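# Place bolts and battery in steel pan with two arms

## Task

Get every bolt and the battery into the steel pan and keep all other objects out of it. The result only counts if the items stay there on their own without the robot holding them, everything settles shortly after you stop, and the grippers have released and withdrawn.

## Robot and tools

Robot: two arms, left_arm and right_arm, each a six-joint arm ending in a parallel two-finger gripper. Bases in the scene frame: left_arm at (-0.034, +0.255, 0) m, right_arm at (-0.009, -0.332, 0) m, both turned only slightly about z. Joint ranges (rad): waist -2.618 to 3.054, shoulder 0.000 to 3.142, elbow 0.000 to 3.142, wrist pitch -1.571 to 1.571, wrist yaw -1.571 to 1.571, wrist roll -2.094 to 2.094. The elbow cannot go quite fully straight.

Frames: the shared scene frame has its origin on the table top midway between the arms, +z up, +x out over the table, and left_arm on the +y side. The names left and right do not refer to image sides. Each gripper has its own frame: the fingers point along its +z and close along its y. end_effector_position is the spot between the finger pads, roughly 1 cm short of the tips. Reported hand positions can be a little wrong, more so when the arm reaches far.

execute_actions(actions, pictures): actions holds at most one item. An empty list just returns the state. {"rows": [...], "steps": n} runs up to 15 control steps of 1/30 s each (15 if steps is omitted). Each row is used for one step and the last row repeats to fill the rest. {"steps": n} with no rows is a wait of up to 300 steps, counted from the previous result, so your reply time uses some of them. Each row is 14 numbers in [-1, 1]: left_arm dx, dy, dz, rx, ry, rz, opening, then right_arm in the same order. dx to rz are an offset in that gripper's own axes, measured from its pose in the last result that showed it (or from where it is when the action starts if no such result exists yet, or if this is a later call in the same reply). Every row is counted from that same pose, not from the previous row. Scale: 1.0 equals 0.6 m or 180 degrees; rx, ry, rz form one rotation vector. Opening is absolute: +1 fully open (0.094 m), -1 closed. pictures (boolean) controls whether camera images come back; by default they do.

move(target, speed): target is one 14-number row laid out as above, with offsets measured the same way. Each gripper travels in a straight line toward its target; both arms finish together, taking 0.5 to 10 s (stopped at 10 s if not there). Rotation takes the shorter way. speed is the top path speed in m/s, 0.002 to 0.5, default 0.25; turning is capped at twice that in rad/s. Openings are sent when the move begins. Paths ignore obstacles and the other arm. The extra move: line reports the ending (done, off_target, moving, held, fault) and limits (paced means the sent pose was clipped; held means a check blocked some steps, after which the arm may jump quickly), plus each gripper's distance from its target. Only one arm named means the other is done.

wait(seconds): 0 to 10 s, sends nothing new. zoom_image(camera, region): camera is cam_left_wrist or cam_right_wrist (both 504x504 fisheye); region [x0, y0, x1, y1] in pixels from the top-left, at most 504 by 504. read_manual gives only licence text. finished_scene(scene) ends scene 1 or 2 for good and grades it; replying with no tool call ends everything.

Control behaviour: each step, the commanded pose is limited to 70 mm and 16 degrees from the measured pose, then damped IK tracks it, favouring position over orientation. After an action the arm only continues to its last clipped pose, so long motions need several calls; check the result and send the remainder. Arms often end a centimetre or more low. To keep an arm still, send the offset back to its desired pose in the first call of a reply and zeros afterwards; zeros are not a wait, they pull back to the reference pose. A pose unreachable line or HELD marks steps the clearance check altered or blocked. The Hand target line shows where the controller is heading.

Gripping: grip_measured is the measured finger opening on the command scale (the last joint value gives metres); it may be off by about 1 mm. To hold something, command about 0.03 below grip_measured; less gives a lighter grip. Pad force tops out near 50 to 62 N, lower for parts thinner than about 2 mm.

The state line gives each gripper's position (m) and quat_wxyz. Camera calibration (fisheye K, D, T_world_to_cam) is given per camera and may be slightly off; results list cameras whose numbers changed.

Cautions: do not drop, slam or push objects hard, and never knock anything off the table. Keep the arms from colliding or pressing on each other. Holding loads heats the motors: MOTOR HOT appears from 75 °C, 90 °C stops that arm for 10 s, 100 °C makes it go limp and fall. Things may occasionally get tugged or pushed. Time spent thinking and waiting counts, and smooth low-effort motion is preferred. When done, open the grippers and lift clear so the pan contents settle by themselves.

Each tool is called after ">>>" by a JSON object that holds its "api" and its "payload", one argument or row to a line.

## Session

>>> {"api": "execute_actions", "payload": {
  "actions": []
}}

Scene clock: 0.00 s of 5100.00 s.
left_arm: end_effector_position=(+0.4356, +0.0089, +0.1854) grip_measured=+1.000 end_effector_quat_wxyz=(+0.261, -0.217, +0.867, -0.366) | right_arm: end_effector_position=(+0.0125, -0.1423, +0.1106) grip_measured=+1.000 end_effector_quat_wxyz=(-0.013, +0.892, -0.452, -0.011)
Joint positions: left_arm=[-0.374  1.83   1.436 -0.267  0.241 -1.014  0.094] | right_arm=[ 1.258  1.227  0.954 -1.266 -0.012 -0.758  0.094]
Joint velocities: left_arm=[-0.007  0.002  0.002 -0.022 -0.022 -0.081  0.   ] | right_arm=[ 0.007 -0.012 -0.007  0.007 -0.051 -0.022  0.   ]
Hand target (left_arm): +0.438, +0.008, +0.201; +0.275, -0.211, +0.860, -0.375
Hand target (right_arm): +0.012, -0.139, +0.115; -0.023, +0.891, -0.452, -0.017

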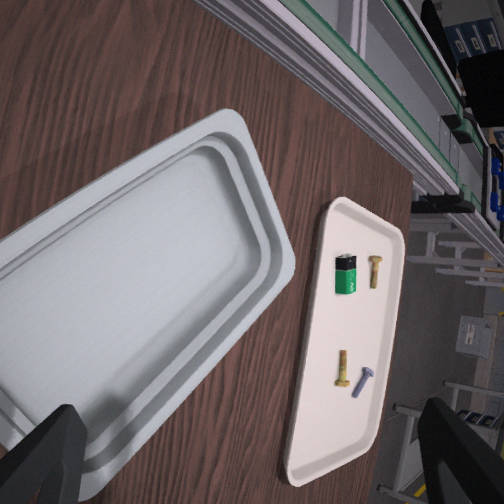

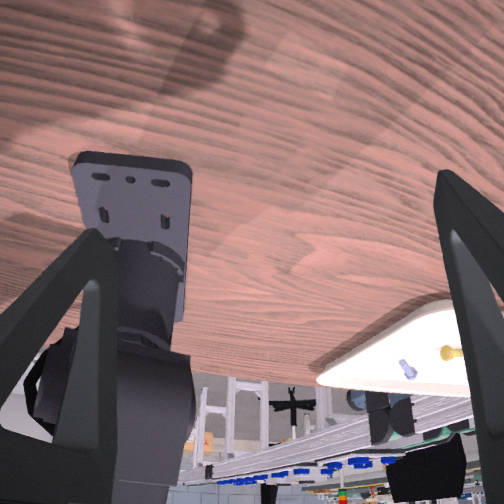

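>>> {"api": "move", "payload": {
  "target": [0.02,0.33,-0.42,0,0,0,1,0.663,-0.175,-0.07,0,0,0.7,1],
  "speed": 0.4
}}

Scene clock: 15.60 s of 5100.00 s.
left_arm: end_effector_position=(+0.2325, +0.2564, +0.1681) grip_measured=+1.000 end_effector_quat_wxyz=(+0.243, -0.229, +0.867, -0.371) | right_arm: end_effector_position=(+0.3301, -0.4048, +0.1427) grip_measured=+1.000 end_effector_quat_wxyz=(+0.002, -0.008, +1.000, +0.005)
Joint positions: left_arm=[ 0.561  1.144  0.835 -0.885  0.861 -0.159  0.094] | right_arm=[-0.406  1.857  1.694 -1.405 -0.011 -0.236  0.094]
Joint velocities: left_arm=[ 0.012  0.012  0.002 -0.037 -0.022  0.11   0.   ] | right_arm=[-0.007 -0.002  0.002 -0.037  0.007  0.095  0.   ]
Hand target (left_arm): +0.236, +0.258, +0.179; +0.255, -0.220, +0.863, -0.377
Hand target (right_arm): +0.334, -0.407, +0.152; +0.012, -0.002, +1.000, +0.005
Off the commanded pose (left_arm): 0.017 m, 3 deg.
Off the commanded pose (right_arm): 0.003 m, 2 deg.
After step 90, 9.10 s passed at rest.
move: off_target (left_arm)
camera_calibration (this result's frames):
cam_left_wrist: T_world_to_cam=[[0.178527, -0.651591, 0.737263, -0.00141214], [-0.981681, -0.16864, 0.0886695, 0.306062], [0.0665555, -0.739587, -0.669762, 0.382626], [0, 0, 0, 1]] pos_world=[0.275241, 0.333679, 0.230171]
cam_right_wrist: T_world_to_cam=[[-0.245324, -0.968971, -0.0301778, -0.298072], [-0.545002, 0.112106, 0.830907, 0.100358], [-0.801741, 0.220288, -0.555593, 0.533972], [0, 0, 0, 1]] pos_world=[0.409678, -0.417702, 0.204288]

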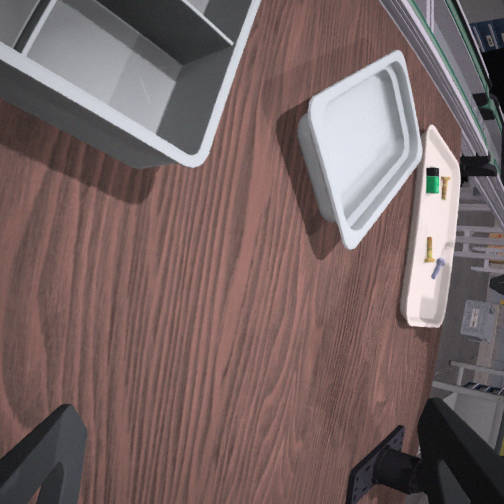

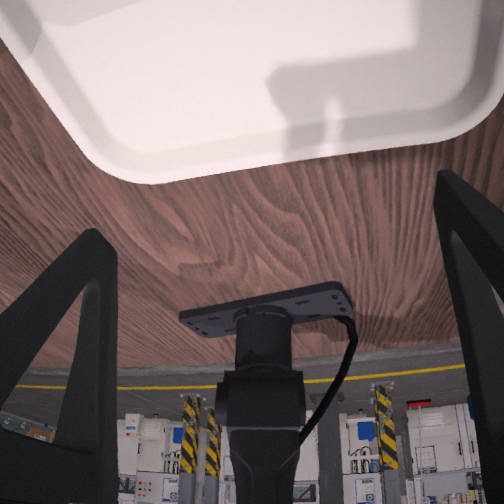

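>>> {"api": "move", "payload": {
  "target": [0,0,0,0,0,0,1,-0.18,0,0.07,0,0,0,1]
}}

Scene clock: 20.87 s of 5100.00 s.
left_arm: end_effector_position=(+0.2321, +0.2566, +0.1675) grip_measured=+1.000 end_effector_quat_wxyz=(+0.242, -0.229, +0.867, -0.370) | right_arm: end_effector_position=(+0.4332, -0.4058, +0.0872) grip_measured=+1.000 end_effector_quat_wxyz=(-0.011, -0.008, +1.000, +0.008)
Joint positions: left_arm=[ 0.561  1.144  0.835 -0.888  0.858 -0.158  0.094] | right_arm=[-0.358  2.338  2.205 -1.462 -0.011 -0.188  0.094]
Joint velocities: left_arm=[-0.027  0.007 -0.017  0.022 -0.066  0.007  0.   ] | right_arm=[ 0.007  0.002 -0.022 -0.007 -0.11  -0.022  0.   ]
Hand target (left_arm): +0.233, +0.256, +0.168; +0.243, -0.229, +0.867, -0.371
Hand target (right_arm): +0.438, -0.404, +0.100; +0.003, -0.008, +1.000, +0.006
Off the commanded pose (left_arm): 0.001 m, 0 deg.
Off the commanded pose (right_arm): 0.015 m, 2 deg.
After step 90, 1.07 s passed at rest.
move: off_target (right_arm)
camera_calibration (this result's frames):
cam_left_wrist: T_world_to_cam=[[0.180808, -0.653027, 0.735435, -0.000673351], [-0.981386, -0.169006, 0.0912075, 0.305295], [0.0647319, -0.738236, -0.671429, 0.382742], [0, 0, 0, 1]] pos_world=[0.274958, 0.333711, 0.229634]
cam_right_wrist: T_world_to_cam=[[-0.246084, -0.968836, -0.0282643, -0.275206], [-0.52316, 0.108221, 0.845336, 0.190435], [-0.815933, 0.22281, -0.533488, 0.591262], [0, 0, 0, 1]] pos_world=[0.514334, -0.418978, 0.146671]

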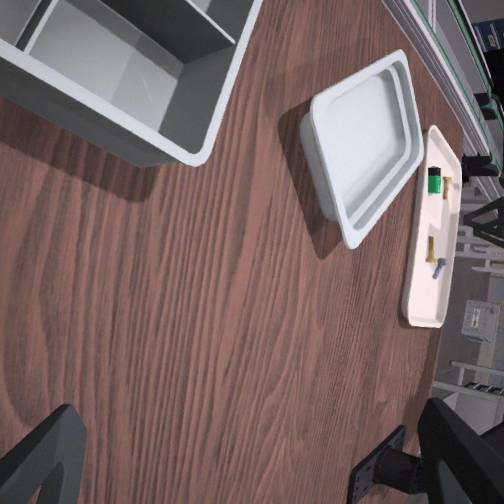

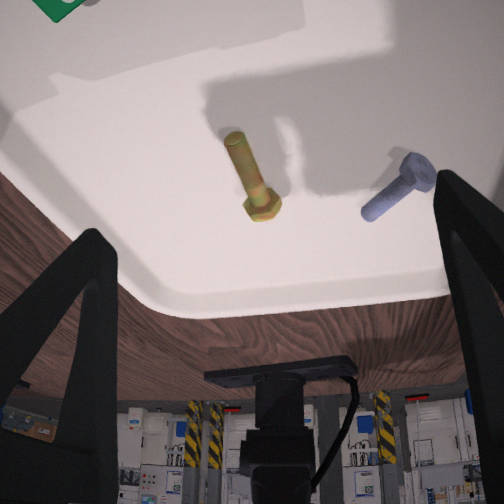

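>>> {"api": "move", "payload": {
  "target": [0,0,0,0,0,0,1,0.078,0.043,0.095,0,0.01,0,0]
}}

Scene clock: 26.13 s of 5100.00 s.
left_arm: end_effector_position=(+0.2320, +0.2570, +0.1671) grip_measured=+1.000 end_effector_quat_wxyz=(+0.242, -0.230, +0.868, -0.369) | right_arm: end_effector_position=(+0.3806, -0.3808, +0.0279) grip_measured=+0.002 end_effector_quat_wxyz=(-0.043, -0.009, +0.999, +0.012)
Joint positions: left_arm=[ 0.561  1.144  0.835 -0.888  0.854 -0.158  0.094] | right_arm=[-0.318  2.172  1.688 -1.174 -0.011 -0.15   0.047]
Joint velocities: left_arm=[-0.002  0.017  0.007  0.037 -0.037 -0.037  0.   ] | right_arm=[ 0.002 -0.002  0.017 -0.125  0.022  0.037 -0.001]
Hand target (left_arm): +0.232, +0.257, +0.168; +0.242, -0.229, +0.867, -0.370
Hand target (right_arm): +0.384, -0.380, +0.032; -0.027, -0.008, +1.000, +0.008
Off the commanded pose (left_arm): 0.001 m, 0 deg.
Off the commanded pose (right_arm): 0.006 m, 2 deg.
After step 90, 1.13 s passed at rest.
move: done
camera_calibration (this result's frames):
cam_left_wrist: T_world_to_cam=[[0.182817, -0.654823, 0.733338, 0.000281166], [-0.981025, -0.170489, 0.0923278, 0.305461], [0.0645675, -0.736301, -0.673566, 0.382674], [0, 0, 0, 1]] pos_world=[0.274905, 0.334025, 0.229347]
cam_right_wrist: T_world_to_cam=[[-0.2461, -0.96904, -0.0199236, -0.265849], [-0.46842, 0.100915, 0.877724, 0.185788], [-0.848539, 0.22534, -0.478752, 0.522911], [0, 0, 0, 1]] pos_world=[0.465312, -0.3942, 0.0819774]

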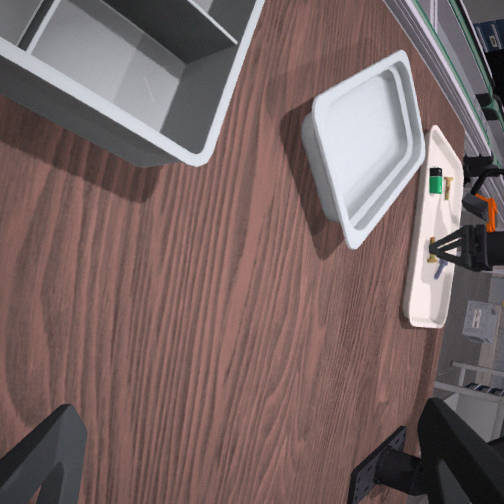

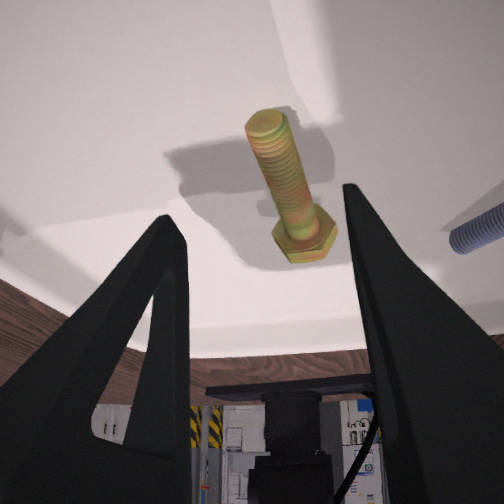

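Bolt is slightly toward −y.

>>> {"api": "move", "payload": {
  "target": [0,0,0,0,0,0,1,-0.012,-0.011,0.02,0,0.02,0,0],
  "speed": 0.08
}}

>>> {"api": "move", "payload": {
  "target": [0,0,0,0,0,0,1,0,0,0,0,0,0,-0.9]
}}

Scene clock: 28.63 s of 5100.00 s.
left_arm: end_effector_position=(+0.2320, +0.2574, +0.1667) grip_measured=+1.000 end_effector_quat_wxyz=(+0.241, -0.230, +0.868, -0.367) | right_arm: end_effector_position=(+0.3826, -0.3819, +0.0184) grip_measured=+0.002 end_effector_quat_wxyz=(-0.073, -0.009, +0.997, +0.014)
Joint positions: left_arm=[ 0.561  1.144  0.835 -0.888  0.851 -0.158  0.094] | right_arm=[-0.318  2.251  1.772 -1.24  -0.007 -0.152  0.047]
Joint velocities: left_arm=[ 0.002  0.017  0.007  0.022 -0.051 -0.066  0.   ] | right_arm=[-0.012 -0.002  0.012  0.037 -0.037  0.022 -0.   ]
Hand target (left_arm): +0.232, +0.257, +0.167; +0.242, -0.230, +0.868, -0.368
Hand target (right_arm): +0.386, -0.387, +0.015; -0.074, -0.009, +0.997, +0.011
Off the commanded pose (left_arm): 0.001 m, 0 deg.
Off the commanded pose (right_arm): 0.007 m, 0 deg.
move: done
camera_calibration (this result's frames):
cam_left_wrist: T_world_to_cam=[[0.184824, -0.656611, 0.731233, 0.00123517], [-0.98066, -0.171974, 0.0934434, 0.305628], [0.0643971, -0.734361, -0.675697, 0.382602], [0, 0, 0, 1]] pos_world=[0.27485, 0.334339, 0.229061]
cam_right_wrist: T_world_to_cam=[[-0.245027, -0.969474, -0.00902373, -0.267451], [-0.414904, 0.0964425, 0.904739, 0.172572], [-0.876251, 0.225429, -0.42587, 0.53003], [0, 0, 0, 1]] pos_world=[0.470507, -0.395414, 0.0671779]

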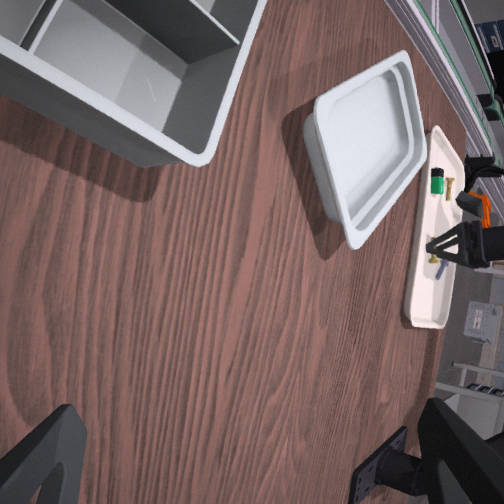

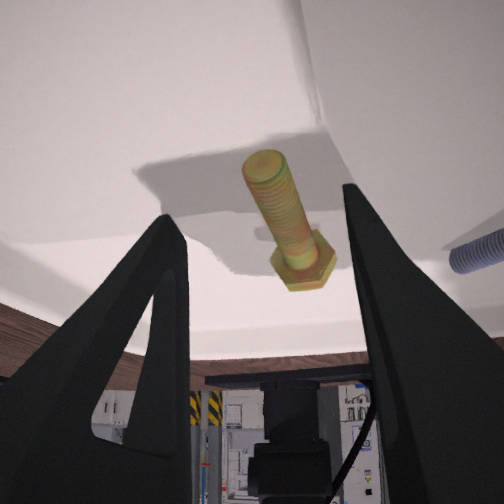

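Scene clock: 29.13 s of 5100.00 s.
left_arm: end_effector_position=(+0.2319, +0.2578, +0.1663) grip_measured=+1.000 end_effector_quat_wxyz=(+0.241, -0.230, +0.869, -0.366) | right_arm: end_effector_position=(+0.3825, -0.3830, +0.0184) grip_measured=-0.850 end_effector_quat_wxyz=(-0.073, -0.010, +0.997, +0.011)
Joint positions: left_arm=[ 0.561  1.144  0.835 -0.888  0.848 -0.158  0.094] | right_arm=[-0.318  2.251  1.772 -1.24  -0.001 -0.152  0.007]
Joint velocities: left_arm=[ 0.002  0.022  0.002 -0.037 -0.007 -0.007  0.   ] | right_arm=[ 0.017 -0.002  0.002  0.022 -0.037  0.081  0.   ]
Hand target (left_arm): +0.232, +0.257, +0.167; +0.241, -0.230, +0.868, -0.367
Hand target (right_arm): +0.383, -0.382, +0.018; -0.073, -0.009, +0.997, +0.014
Off the commanded pose (left_arm): 0.001 m, 0 deg.
Off the commanded pose (right_arm): 0.001 m, 0 deg.
move: done
camera_calibration (this result's frames):
cam_left_wrist: T_world_to_cam=[[0.186607, -0.658194, 0.729355, 0.00208274], [-0.980332, -0.173297, 0.0944311, 0.305778], [0.0642408, -0.732632, -0.677587, 0.382537], [0, 0, 0, 1]] pos_world=[0.274801, 0.33462, 0.228808]
cam_right_wrist: T_world_to_cam=[[-0.244214, -0.969715, -0.00340155, -0.268971], [-0.414312, 0.101168, 0.904494, 0.174204], [-0.876758, 0.222299, -0.426472, 0.529144], [0, 0, 0, 1]] pos_world=[0.47042, -0.396077, 0.0671829]

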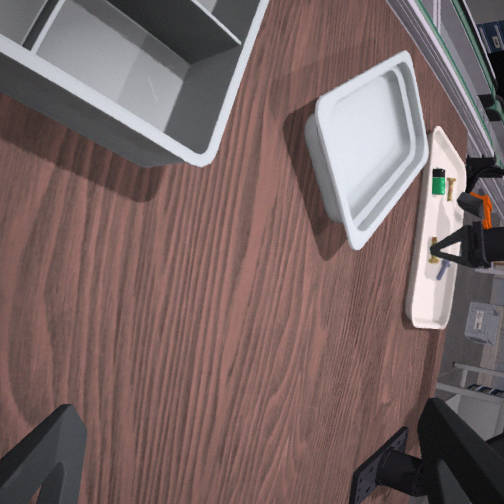

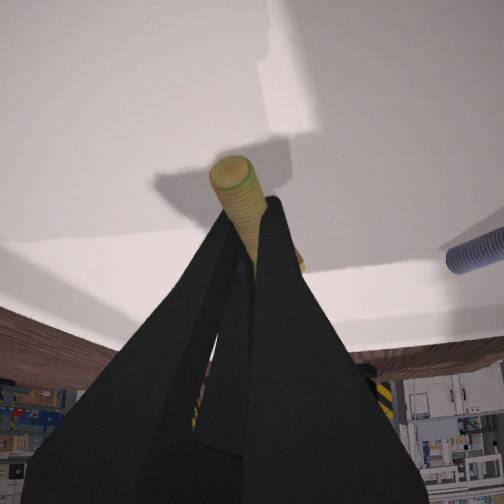

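>>> {"api": "move", "payload": {
  "target": [0,0,0,0,0,0,1,-0.05,0,-0.2,0,0,0,-0.9],
  "speed": 0.4
}}

>>> {"api": "move", "payload": {
  "target": [0,0,0,0,0,0,1,-0.08,0.5,-0.01,0,0,-0.15,-0.9],
  "speed": 0.4
}}

Scene clock: 35.00 s of 5100.00 s.
left_arm: end_effector_position=(+0.2318, +0.2582, +0.1659) grip_measured=+1.000 end_effector_quat_wxyz=(+0.241, -0.231, +0.869, -0.364) | right_arm: end_effector_position=(+0.4306, -0.3894, +0.1243) grip_measured=-0.850 end_effector_quat_wxyz=(+0.007, -0.008, +1.000, -0.000)
Joint positions: left_arm=[ 0.561  1.144  0.835 -0.888  0.844 -0.158  0.094] | right_arm=[-0.318  2.288  2.268 -1.537 -0.001 -0.148  0.007]
Joint velocities: left_arm=[-0.017 -0.007 -0.012 -0.037  0.081  0.022  0.   ] | right_arm=[-0.007  0.002 -0.002 -0.066 -0.11   0.022 -0.   ]
Hand target (left_arm): +0.232, +0.258, +0.166; +0.241, -0.231, +0.869, -0.366
Hand target (right_arm): +0.431, -0.384, +0.132; +0.013, -0.010, +1.000, -0.001
Off the commanded pose (left_arm): 0.001 m, 0 deg.
Off the commanded pose (right_arm): 0.010 m, 9 deg.
joint sent to its limit (right arm) — the command would take joint 4 (wrist pitch) past its lower limit, so that joint was sent only as far as its limit.
After step 90, 1.83 s passed at rest.
move: off_target (right_arm)
camera_calibration (this result's frames):
cam_left_wrist: T_world_to_cam=[[0.188612, -0.659966, 0.727235, 0.00303576], [-0.97996, -0.174787, 0.0955378, 0.305949], [0.0640593, -0.730681, -0.679707, 0.38246], [0, 0, 0, 1]] pos_world=[0.274745, 0.334935, 0.228523]
cam_right_wrist: T_world_to_cam=[[-0.245882, -0.969053, -0.0218523, -0.259791], [-0.55307, 0.121747, 0.824192, 0.176713], [-0.796025, 0.21474, -0.565889, 0.597587], [0, 0, 0, 1]] pos_world=[0.509551, -0.401592, 0.186846]

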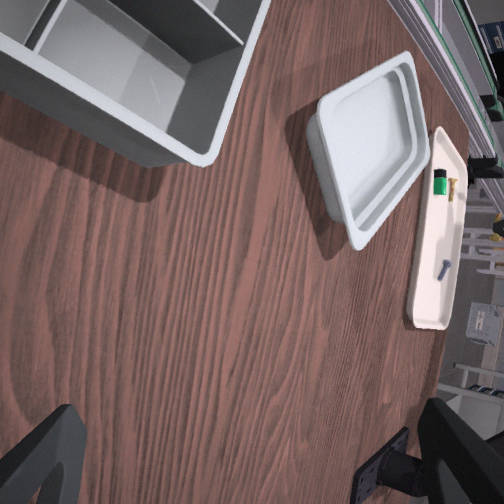

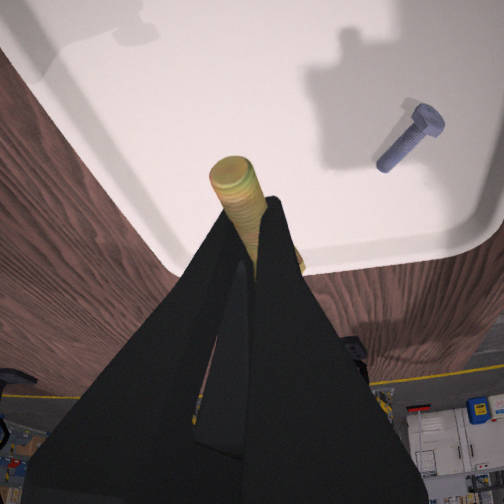

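Scene clock: 36.47 s of 5100.00 s.
left_arm: end_effector_position=(+0.2318, +0.2586, +0.1655) grip_measured=+1.000 end_effector_quat_wxyz=(+0.241, -0.231, +0.870, -0.363) | right_arm: end_effector_position=(+0.4659, -0.0877, +0.1147) grip_measured=-0.850 end_effector_quat_wxyz=(+0.110, -0.246, +0.963, +0.031)
Joint positions: left_arm=[ 0.561  1.144  0.835 -0.888  0.841 -0.158  0.094] | right_arm=[ 0.284  2.624  2.824 -1.542 -0.013 -0.029  0.007]
Joint velocities: left_arm=[ 0.012 -0.007 -0.017  0.022  0.037 -0.022  0.   ] | right_arm=[ 0.007 -0.017 -0.007  0.007 -0.066 -0.051  0.001]
Hand target (left_arm): +0.232, +0.258, +0.166; +0.241, -0.231, +0.869, -0.364
Hand target (right_arm): +0.474, -0.088, +0.130; +0.137, -0.239, +0.961, +0.036
Off the commanded pose (left_arm): 0.001 m, 0 deg.
Off the commanded pose (right_arm): 0.018 m, 12 deg.
elbow stopped short (right arm): the move would have taken joint 3 (elbow) straighter than the controller allows; a more bent joint 3 avoids this.
move: off_target (right_arm)
camera_calibration (this result's frames):
cam_left_wrist: T_world_to_cam=[[0.190393, -0.661534, 0.725343, 0.00388243], [-0.979627, -0.176114, 0.0965176, 0.306102], [0.0638931, -0.728942, -0.681587, 0.382389], [0, 0, 0, 1]] pos_world=[0.274694, 0.335217, 0.228271]
cam_right_wrist: T_world_to_cam=[[0.243352, -0.966285, -0.0840962, -0.179571], [-0.686521, -0.232844, 0.688819, 0.214012], [-0.685177, -0.109892, -0.720039, 0.493019], [0, 0, 0, 1]] pos_world=[0.528429, -0.069506, 0.192476]

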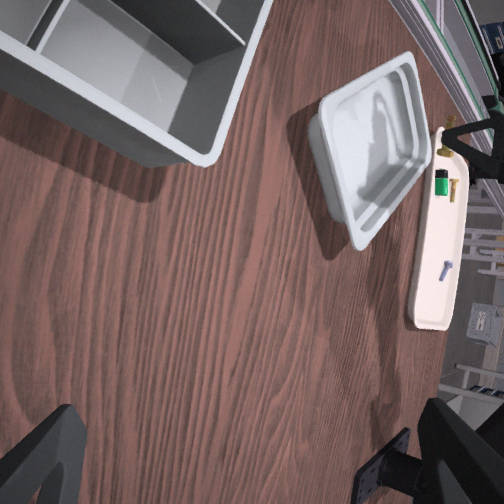

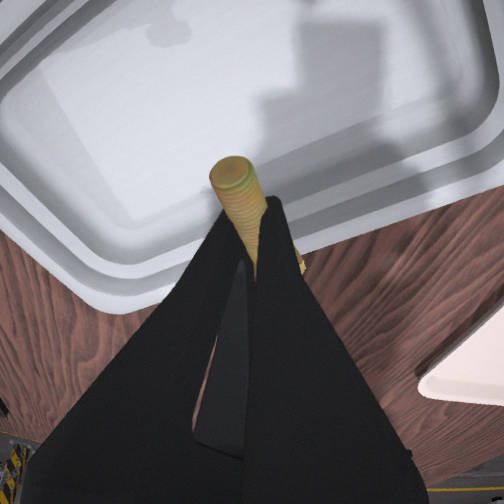

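>>> {"api": "move", "payload": {
  "target": [0,0,0,0,0,0,1,0.03,0.02,0.07,0,-0.03,0,-0.9]
}}

>>> {"api": "move", "payload": {
  "target": [0,0,0,0,0,0,1,0,0,0,0,0,0,0]
}}

>>> {"api": "move", "payload": {
  "target": [0,0,0,0,0,0,1,0,0,-0.12,0,0,0,0]
}}

Scene clock: 40.17 s of 5100.00 s.
left_arm: end_effector_position=(+0.2317, +0.2590, +0.1651) grip_measured=+1.000 end_effector_quat_wxyz=(+0.241, -0.232, +0.870, -0.361) | right_arm: end_effector_position=(+0.4493, -0.0872, +0.0617) grip_measured=-0.850 end_effector_quat_wxyz=(+0.136, -0.244, +0.960, +0.039)
Joint positions: left_arm=[ 0.561  1.144  0.835 -0.888  0.838 -0.158  0.094] | right_arm=[ 0.3    2.311  2.019 -0.995 -0.011 -0.011  0.007]
Joint velocities: left_arm=[-0.017 -0.027 -0.017 -0.022  0.051  0.007  0.   ] | right_arm=[-0.007 -0.002  0.002  0.081  0.066 -0.051 -0.001]
Hand target (left_arm): +0.232, +0.259, +0.165; +0.241, -0.231, +0.870, -0.363
Hand target (right_arm): +0.452, -0.082, +0.070; +0.154, -0.244, +0.956, +0.043
Off the commanded pose (left_arm): 0.001 m, 0 deg.
Off the commanded pose (right_arm): 0.011 m, 2 deg.
move: off_target (right_arm)
camera_calibration (this result's frames):
cam_left_wrist: T_world_to_cam=[[0.192173, -0.663096, 0.723446, 0.00472866], [-0.97929, -0.177442, 0.0974937, 0.306256], [0.0637222, -0.727199, -0.683463, 0.382317], [0, 0, 0, 1]] pos_world=[0.274643, 0.335499, 0.22802]
cam_right_wrist: T_world_to_cam=[[0.245551, -0.964305, -0.0991025, -0.179377], [-0.718477, -0.249671, 0.649196, 0.254615], [-0.650765, -0.0882075, -0.754138, 0.432014], [0, 0, 0, 1]] pos_world=[0.508121, -0.0712973, 0.142727]

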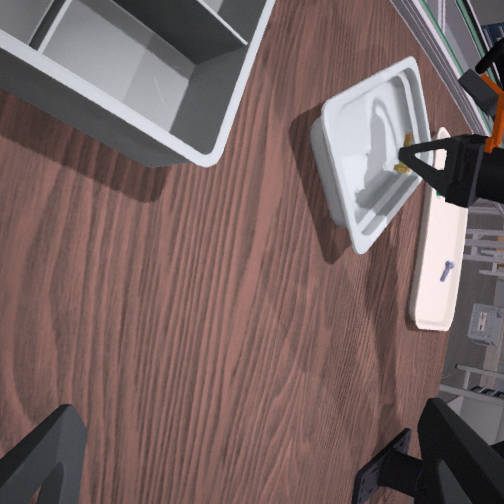

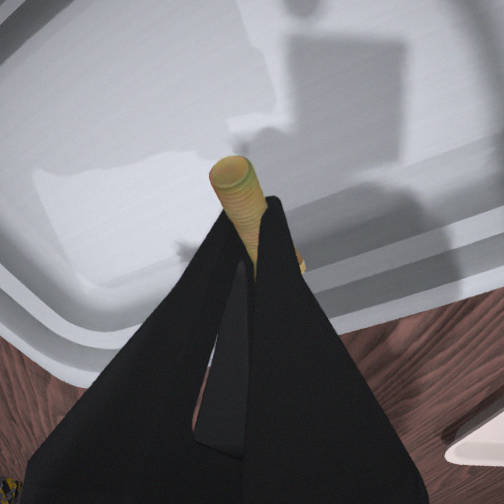

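Scene clock: 40.67 s of 5100.00 s.
left_arm: end_effector_position=(+0.2317, +0.2594, +0.1647) grip_measured=+1.000 end_effector_quat_wxyz=(+0.241, -0.232, +0.871, -0.360) | right_arm: end_effector_position=(+0.4493, -0.0872, +0.0617) grip_measured=-0.002 end_effector_quat_wxyz=(+0.136, -0.244, +0.960, +0.039)
Joint positions: left_arm=[ 0.561  1.144  0.835 -0.888  0.835 -0.158  0.094] | right_arm=[ 0.3    2.311  2.019 -0.995 -0.011 -0.011  0.047]
Joint velocities: left_arm=[-0.007  0.002  0.002 -0.037 -0.051 -0.037  0.   ] | right_arm=[-0.007 -0.022 -0.002  0.007  0.007 -0.066 -0.   ]
Hand target (left_arm): +0.232, +0.259, +0.165; +0.241, -0.232, +0.870, -0.361
Hand target (right_arm): +0.449, -0.087, +0.062; +0.136, -0.244, +0.960, +0.039
Off the commanded pose (left_arm): 0.001 m, 0 deg.
Off the commanded pose (right_arm): 0.000 m, 0 deg.
move: done
camera_calibration (this result's frames):
cam_left_wrist: T_world_to_cam=[[0.193952, -0.664651, 0.721541, 0.00557445], [-0.978951, -0.178773, 0.098466, 0.306412], [0.0635467, -0.725451, -0.685334, 0.382242], [0, 0, 0, 1]] pos_world=[0.274591, 0.335781, 0.22777]
cam_right_wrist: T_world_to_cam=[[0.245551, -0.964305, -0.0991025, -0.179377], [-0.718477, -0.249671, 0.649196, 0.254615], [-0.650765, -0.0882075, -0.754138, 0.432014], [0, 0, 0, 1]] pos_world=[0.508121, -0.0712973, 0.142727]

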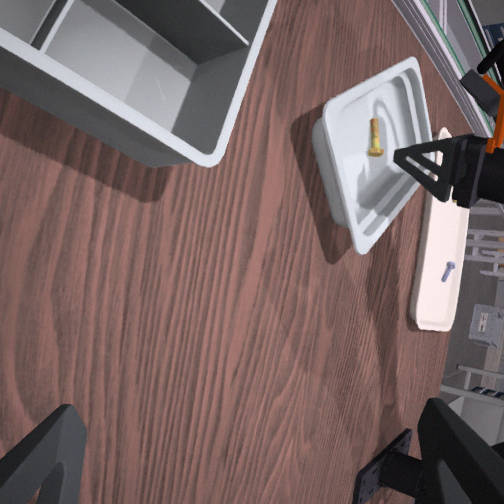

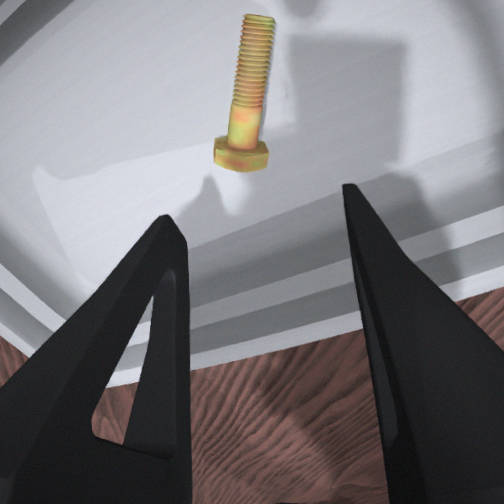

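Scene clock: 41.77 s of 5100.00 s.
left_arm: end_effector_position=(+0.2316, +0.2598, +0.1643) grip_measured=+1.000 end_effector_quat_wxyz=(+0.241, -0.233, +0.871, -0.359) | right_arm: end_effector_position=(+0.4301, -0.0973, +0.1194) grip_measured=-0.002 end_effector_quat_wxyz=(+0.126, -0.244, +0.961, +0.036)
Joint positions: left_arm=[ 0.561  1.144  0.835 -0.888  0.832 -0.158  0.094] | right_arm=[ 0.3    2.238  2.131 -1.202 -0.011 -0.011  0.047]
Joint velocities: left_arm=[-0.012 -0.007  0.022  0.022  0.007 -0.022  0.   ] | right_arm=[-0.002  0.002 -0.032 -0.022 -0.022  0.095 -0.   ]
Hand target (left_arm): +0.232, +0.259, +0.165; +0.241, -0.232, +0.871, -0.360
Hand target (right_arm): +0.432, -0.096, +0.131; +0.136, -0.244, +0.959, +0.039
Off the commanded pose (left_arm): 0.001 m, 0 deg.
Off the commanded pose (right_arm): 0.012 m, 1 deg.
move: off_target (right_arm)
camera_calibration (this result's frames):
cam_left_wrist: T_world_to_cam=[[0.19573, -0.666199, 0.719631, 0.00641978], [-0.978608, -0.180106, 0.0994346, 0.306569], [0.0633666, -0.723699, -0.6872, 0.382165], [0, 0, 0, 1]] pos_world=[0.274538, 0.336064, 0.22752]
cam_right_wrist: T_world_to_cam=[[0.243725, -0.965268, -0.0941087, -0.178617], [-0.70606, -0.243121, 0.66511, 0.19418], [-0.664889, -0.0956578, -0.740791, 0.465915], [0, 0, 0, 1]] pos_world=[0.490417, -0.0806356, 0.199185]

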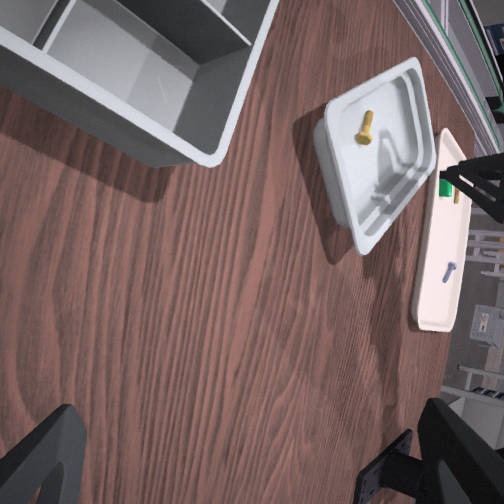

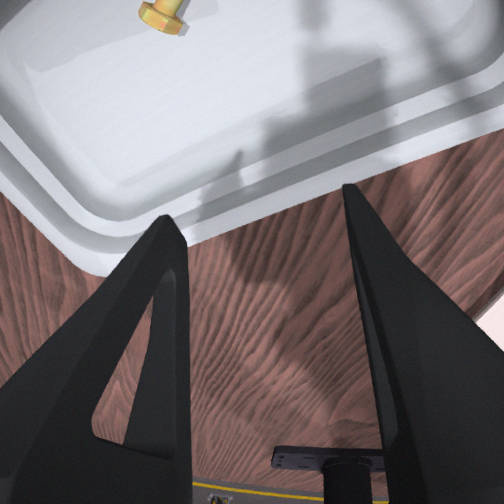

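>>> {"api": "move", "payload": {
  "target": [0,0,0,0,0,0,1,0.413,-0.463,-0.01,0.05,0.072,0.386,0],
  "speed": 0.4
}}

Scene clock: 47.77 s of 5100.00 s.
left_arm: end_effector_position=(+0.2316, +0.2602, +0.1640) grip_measured=+1.000 end_effector_quat_wxyz=(+0.240, -0.233, +0.872, -0.357) | right_arm: end_effector_position=(+0.3433, -0.4579, +0.0556) grip_measured=-0.002 end_effector_quat_wxyz=(-0.004, +0.352, +0.936, +0.000)
Joint positions: left_arm=[ 0.561  1.144  0.835 -0.888  0.829 -0.158  0.094] | right_arm=[-0.532  1.999  1.54  -1.12  -0.001  0.374  0.047]
Joint velocities: left_arm=[-0.022  0.002 -0.002  0.022  0.022 -0.007  0.   ] | right_arm=[-0.002 -0.017 -0.017 -0.051  0.007  0.066  0.   ]
Hand target (left_arm): +0.232, +0.260, +0.164; +0.241, -0.233, +0.871, -0.359
Hand target (right_arm): +0.348, -0.459, +0.064; +0.004, +0.354, +0.935, -0.002
Off the commanded pose (left_arm): 0.001 m, 0 deg.
Off the commanded pose (right_arm): 0.009 m, 0 deg.
move: done
camera_calibration (this result's frames):
cam_left_wrist: T_world_to_cam=[[0.197507, -0.667741, 0.717714, 0.00726466], [-0.978263, -0.181441, 0.100399, 0.306728], [0.0631818, -0.721943, -0.689062, 0.382085], [0, 0, 0, 1]] pos_world=[0.274485, 0.336347, 0.227271]
cam_right_wrist: T_world_to_cam=[[-0.833051, -0.552993, -0.0149608, 0.0425063], [-0.313924, 0.450294, 0.835875, 0.261078], [-0.455497, 0.701023, -0.548716, 0.608699], [0, 0, 0, 1]] pos_world=[0.394629, -0.520769, 0.11641]

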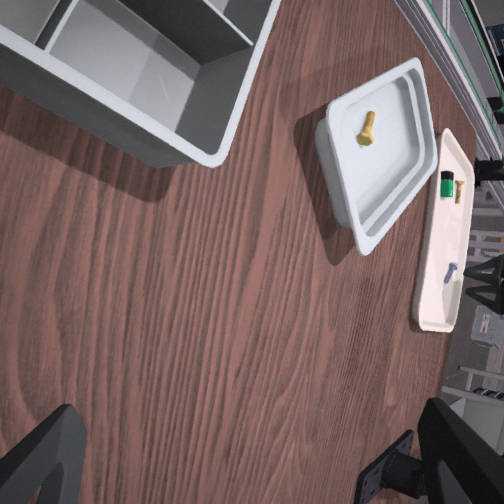

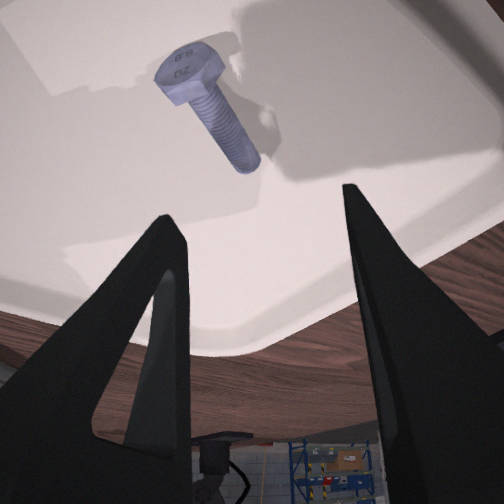

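>>> {"api": "move", "payload": {
  "target": [0,0,0,0,0,0,1,0,0.02,0.062,0,0,0,0],
  "speed": 0.1
}}

>>> {"api": "move", "payload": {
  "target": [0,0,0,0,0,0,1,0,0,0,0,0,0,-0.92]
}}

Scene clock: 51.07 s of 5100.00 s.
left_arm: end_effector_position=(+0.2315, +0.2606, +0.1636) grip_measured=+1.000 end_effector_quat_wxyz=(+0.240, -0.234, +0.872, -0.356) | right_arm: end_effector_position=(+0.3472, -0.4507, +0.0198) grip_measured=-0.002 end_effector_quat_wxyz=(-0.013, +0.353, +0.936, +0.001)
Joint positions: left_arm=[ 0.561  1.144  0.835 -0.888  0.826 -0.158  0.094] | right_arm=[-0.511  2.058  1.479 -1.018 -0.002  0.396  0.047]
Joint velocities: left_arm=[-0.002 -0.007 -0.017 -0.081  0.022  0.007  0.   ] | right_arm=[-0.007  0.002 -0.002  0.037 -0.081  0.007 -0.001]
Hand target (left_arm): +0.232, +0.260, +0.164; +0.240, -0.233, +0.872, -0.357
Hand target (right_arm): +0.350, -0.449, +0.018; -0.004, +0.352, +0.936, +0.001
Off the commanded pose (left_arm): 0.001 m, 0 deg.
Off the commanded pose (right_arm): 0.004 m, 1 deg.
move: done
camera_calibration (this result's frames):
cam_left_wrist: T_world_to_cam=[[0.199283, -0.669276, 0.71579, 0.00810907], [-0.977915, -0.182778, 0.10136, 0.306888], [0.0629924, -0.720182, -0.69092, 0.382004], [0, 0, 0, 1]] pos_world=[0.274431, 0.336632, 0.227023]
cam_right_wrist: T_world_to_cam=[[-0.83365, -0.552268, -0.005255, 0.0495754], [-0.299953, 0.444749, 0.843935, 0.281504], [-0.463742, 0.705123, -0.536419, 0.590199], [0, 0, 0, 1]] pos_world=[0.399466, -0.513982, 0.0792832]

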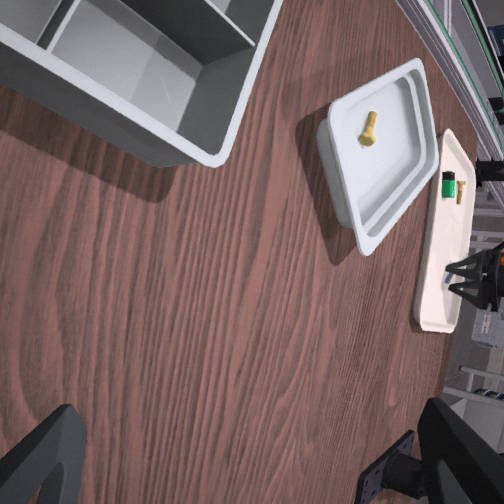

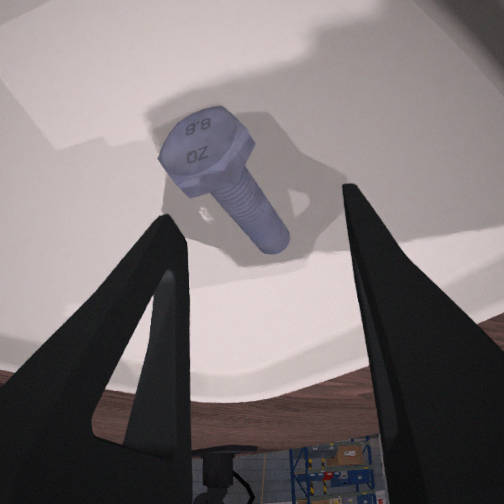

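Scene clock: 51.57 s of 5100.00 s.
left_arm: end_effector_position=(+0.2314, +0.2610, +0.1632) grip_measured=+1.000 end_effector_quat_wxyz=(+0.240, -0.234, +0.873, -0.355) | right_arm: end_effector_position=(+0.3472, -0.4505, +0.0198) grip_measured=-0.864 end_effector_quat_wxyz=(-0.013, +0.353, +0.936, +0.001)
Joint positions: left_arm=[ 0.561  1.144  0.835 -0.888  0.823 -0.158  0.094] | right_arm=[-0.511  2.058  1.479 -1.018 -0.003  0.396  0.006]
Joint velocities: left_arm=[-0.017 -0.007 -0.002  0.007 -0.022 -0.066  0.   ] | right_arm=[-0.002  0.002 -0.007 -0.051 -0.022 -0.051  0.   ]
Hand target (left_arm): +0.231, +0.261, +0.164; +0.240, -0.234, +0.872, -0.356
Hand target (right_arm): +0.347, -0.451, +0.020; -0.013, +0.353, +0.936, +0.001
Off the commanded pose (left_arm): 0.001 m, 0 deg.
Off the commanded pose (right_arm): 0.000 m, 0 deg.
move: done
camera_calibration (this result's frames):
cam_left_wrist: T_world_to_cam=[[0.201058, -0.670804, 0.713861, 0.008953], [-0.977564, -0.184116, 0.102318, 0.307049], [0.0627984, -0.718417, -0.692772, 0.38192], [0, 0, 0, 1]] pos_world=[0.274376, 0.336916, 0.226776]
cam_right_wrist: T_world_to_cam=[[-0.833659, -0.552248, -0.0058573, 0.049707], [-0.30015, 0.444145, 0.844183, 0.281251], [-0.463597, 0.705519, -0.536023, 0.590249], [0, 0, 0, 1]] pos_world=[0.399494, -0.513898, 0.0792506]

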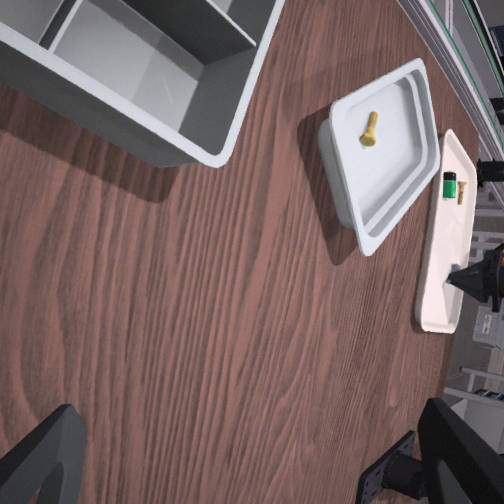

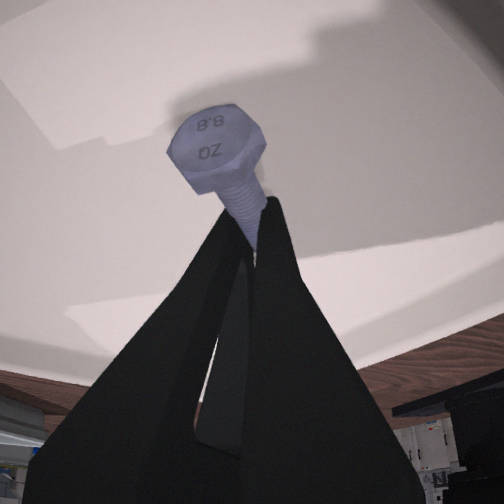

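>>> {"api": "move", "payload": {
  "target": [0,0,0,0,0,0,1,0,0,-0.18,0,0,0,-0.92],
  "speed": 0.4
}}

>>> {"api": "move", "payload": {
  "target": [0,0,0,0,0,0,1,0.29,0.57,-0.02,-0.05,-0.072,-0.386,-0.92],
  "speed": 0.4
}}

>>> {"api": "move", "payload": {
  "target": [0,0,0,0,0,0,1,0,0,0.08,0,0,0,-0.92]
}}

Scene clock: 55.63 s of 5100.00 s.
left_arm: end_effector_position=(+0.2314, +0.2613, +0.1629) grip_measured=+1.000 end_effector_quat_wxyz=(+0.240, -0.235, +0.873, -0.353) | right_arm: end_effector_position=(+0.3494, -0.4512, +0.1203) grip_measured=-0.864 end_effector_quat_wxyz=(-0.018, +0.353, +0.936, +0.001)
Joint positions: left_arm=[ 0.561  1.144  0.835 -0.888  0.82  -0.158  0.094] | right_arm=[-0.511  2.018  1.826 -1.414 -0.003  0.396  0.006]
Joint velocities: left_arm=[-0.007 -0.002 -0.012 -0.037  0.007  0.11   0.   ] | right_arm=[ 0.007  0.007 -0.012 -0.037  0.022  0.037  0.001]
Hand target (left_arm): +0.231, +0.261, +0.163; +0.240, -0.234, +0.873, -0.355
Hand target (right_arm): +0.352, -0.451, +0.128; -0.013, +0.353, +0.936, +0.001
Off the commanded pose (left_arm): 0.000 m, 0 deg.
Off the commanded pose (right_arm): 0.007 m, 1 deg.
move: done
camera_calibration (this result's frames):
cam_left_wrist: T_world_to_cam=[[0.20261, -0.672136, 0.712167, 0.00969104], [-0.977255, -0.185289, 0.103152, 0.307191], [0.0626248, -0.716869, -0.69439, 0.381845], [0, 0, 0, 1]] pos_world=[0.274328, 0.337166, 0.22656]
cam_right_wrist: T_world_to_cam=[[-0.833693, -0.552228, -0.0000733047, 0.0510343], [-0.292294, 0.44116, 0.848494, 0.192683], [-0.46853, 0.707405, -0.529205, 0.647337], [0, 0, 0, 1]] pos_world=[0.402163, -0.514751, 0.179087]

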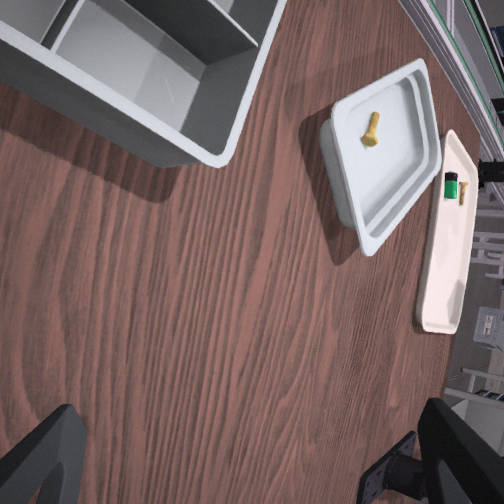

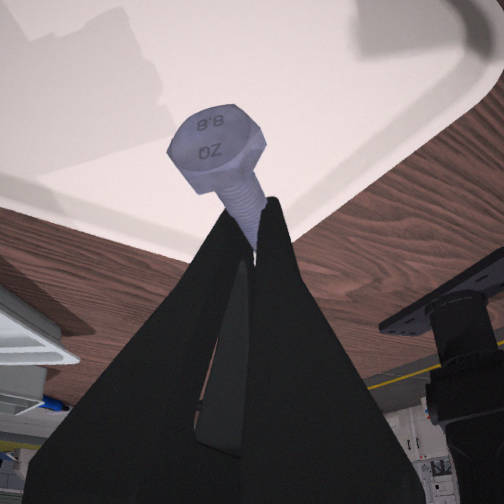

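Scene clock: 58.20 s of 5100.00 s.
left_arm: end_effector_position=(+0.2313, +0.2617, +0.1625) grip_measured=+1.000 end_effector_quat_wxyz=(+0.240, -0.235, +0.874, -0.352) | right_arm: end_effector_position=(+0.4432, -0.0772, +0.1233) grip_measured=-0.865 end_effector_quat_wxyz=(+0.098, -0.242, +0.964, +0.049)
Joint positions: left_arm=[ 0.561  1.144  0.835 -0.888  0.817 -0.158  0.094] | right_arm=[ 0.31   2.484  2.591 -1.464 -0.046  0.009  0.006]
Joint velocities: left_arm=[ 0.012 -0.007  0.007  0.007  0.037  0.007  0.   ] | right_arm=[ 0.007 -0.007 -0.012 -0.022  0.007 -0.051  0.001]
Hand target (left_arm): +0.231, +0.261, +0.163; +0.240, -0.235, +0.873, -0.353
Hand target (right_arm): +0.446, -0.078, +0.135; +0.111, -0.243, +0.962, +0.052
Off the commanded pose (left_arm): 0.001 m, 0 deg.
Off the commanded pose (right_arm): 0.012 m, 2 deg.
move: off_target (right_arm)
camera_calibration (this result's frames):
cam_left_wrist: T_world_to_cam=[[0.204383, -0.673652, 0.710226, 0.0105341], [-0.976899, -0.186632, 0.104102, 0.307355], [0.0624221, -0.715096, -0.696234, 0.381757], [0, 0, 0, 1]] pos_world=[0.274272, 0.337451, 0.226314]
cam_right_wrist: T_world_to_cam=[[0.237214, -0.964096, -0.119366, -0.155892], [-0.664571, -0.25067, 0.703924, 0.182021], [-0.708572, -0.0876533, -0.700173, 0.494378], [0, 0, 0, 1]] pos_world=[0.508248, -0.0613341, 0.199413]

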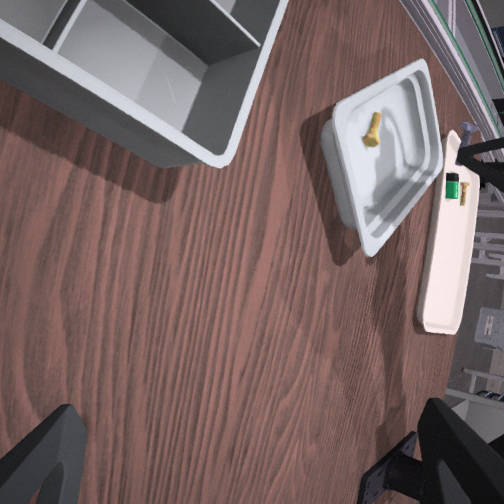

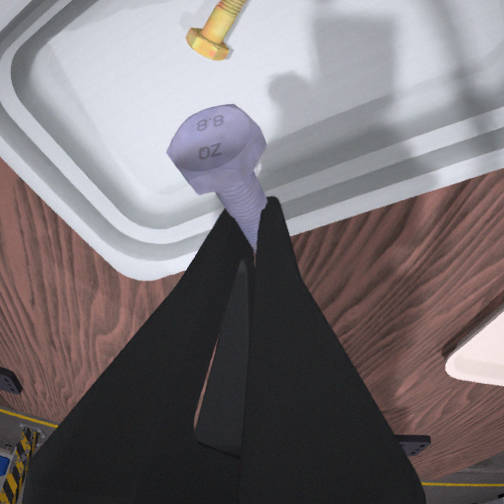

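Scene clock: 59.23 s of 5100.00 s.
left_arm: end_effector_position=(+0.2313, +0.2621, +0.1622) grip_measured=+1.000 end_effector_quat_wxyz=(+0.240, -0.235, +0.874, -0.351) | right_arm: end_effector_position=(+0.4470, -0.0751, +0.0703) grip_measured=-0.865 end_effector_quat_wxyz=(+0.081, -0.242, +0.966, +0.045)
Joint positions: left_arm=[ 0.561  1.144  0.835 -0.888  0.814 -0.158  0.094] | right_arm=[ 0.31   2.483  2.38  -1.287 -0.046  0.009  0.006]
Joint velocities: left_arm=[-0.012 -0.002 -0.007  0.007 -0.037  0.051  0.   ] | right_arm=[-0.022  0.012 -0.007 -0.051 -0.037 -0.037 -0.001]
Hand target (left_arm): +0.231, +0.262, +0.163; +0.240, -0.235, +0.874, -0.352
Hand target (right_arm): +0.450, -0.071, +0.076; +0.097, -0.242, +0.964, +0.049
Off the commanded pose (left_arm): 0.000 m, 0 deg.
Off the commanded pose (right_arm): 0.009 m, 2 deg.
move: done
camera_calibration (this result's frames):
cam_left_wrist: T_world_to_cam=[[0.205933, -0.674973, 0.708522, 0.0112713], [-0.976585, -0.187808, 0.104931, 0.3075], [0.0622409, -0.713541, -0.697844, 0.381678], [0, 0, 0, 1]] pos_world=[0.274222, 0.337702, 0.2261]
cam_right_wrist: T_world_to_cam=[[0.233777, -0.965956, -0.110802, -0.16034], [-0.643201, -0.239104, 0.727408, 0.212001], [-0.729137, -0.0987837, -0.677201, 0.466908], [0, 0, 0, 1]] pos_world=[0.514283, -0.058068, 0.144213]

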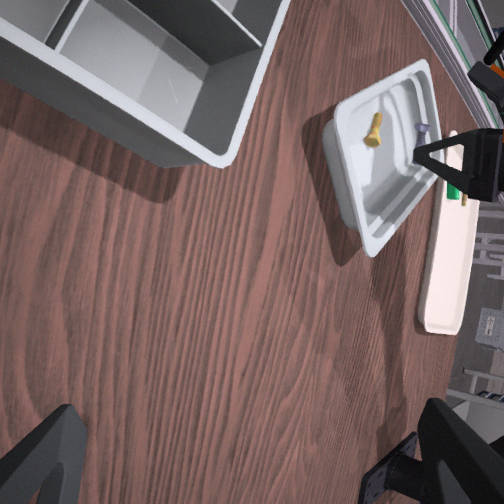

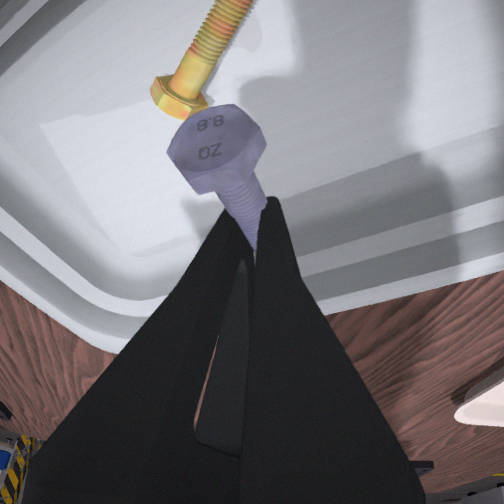

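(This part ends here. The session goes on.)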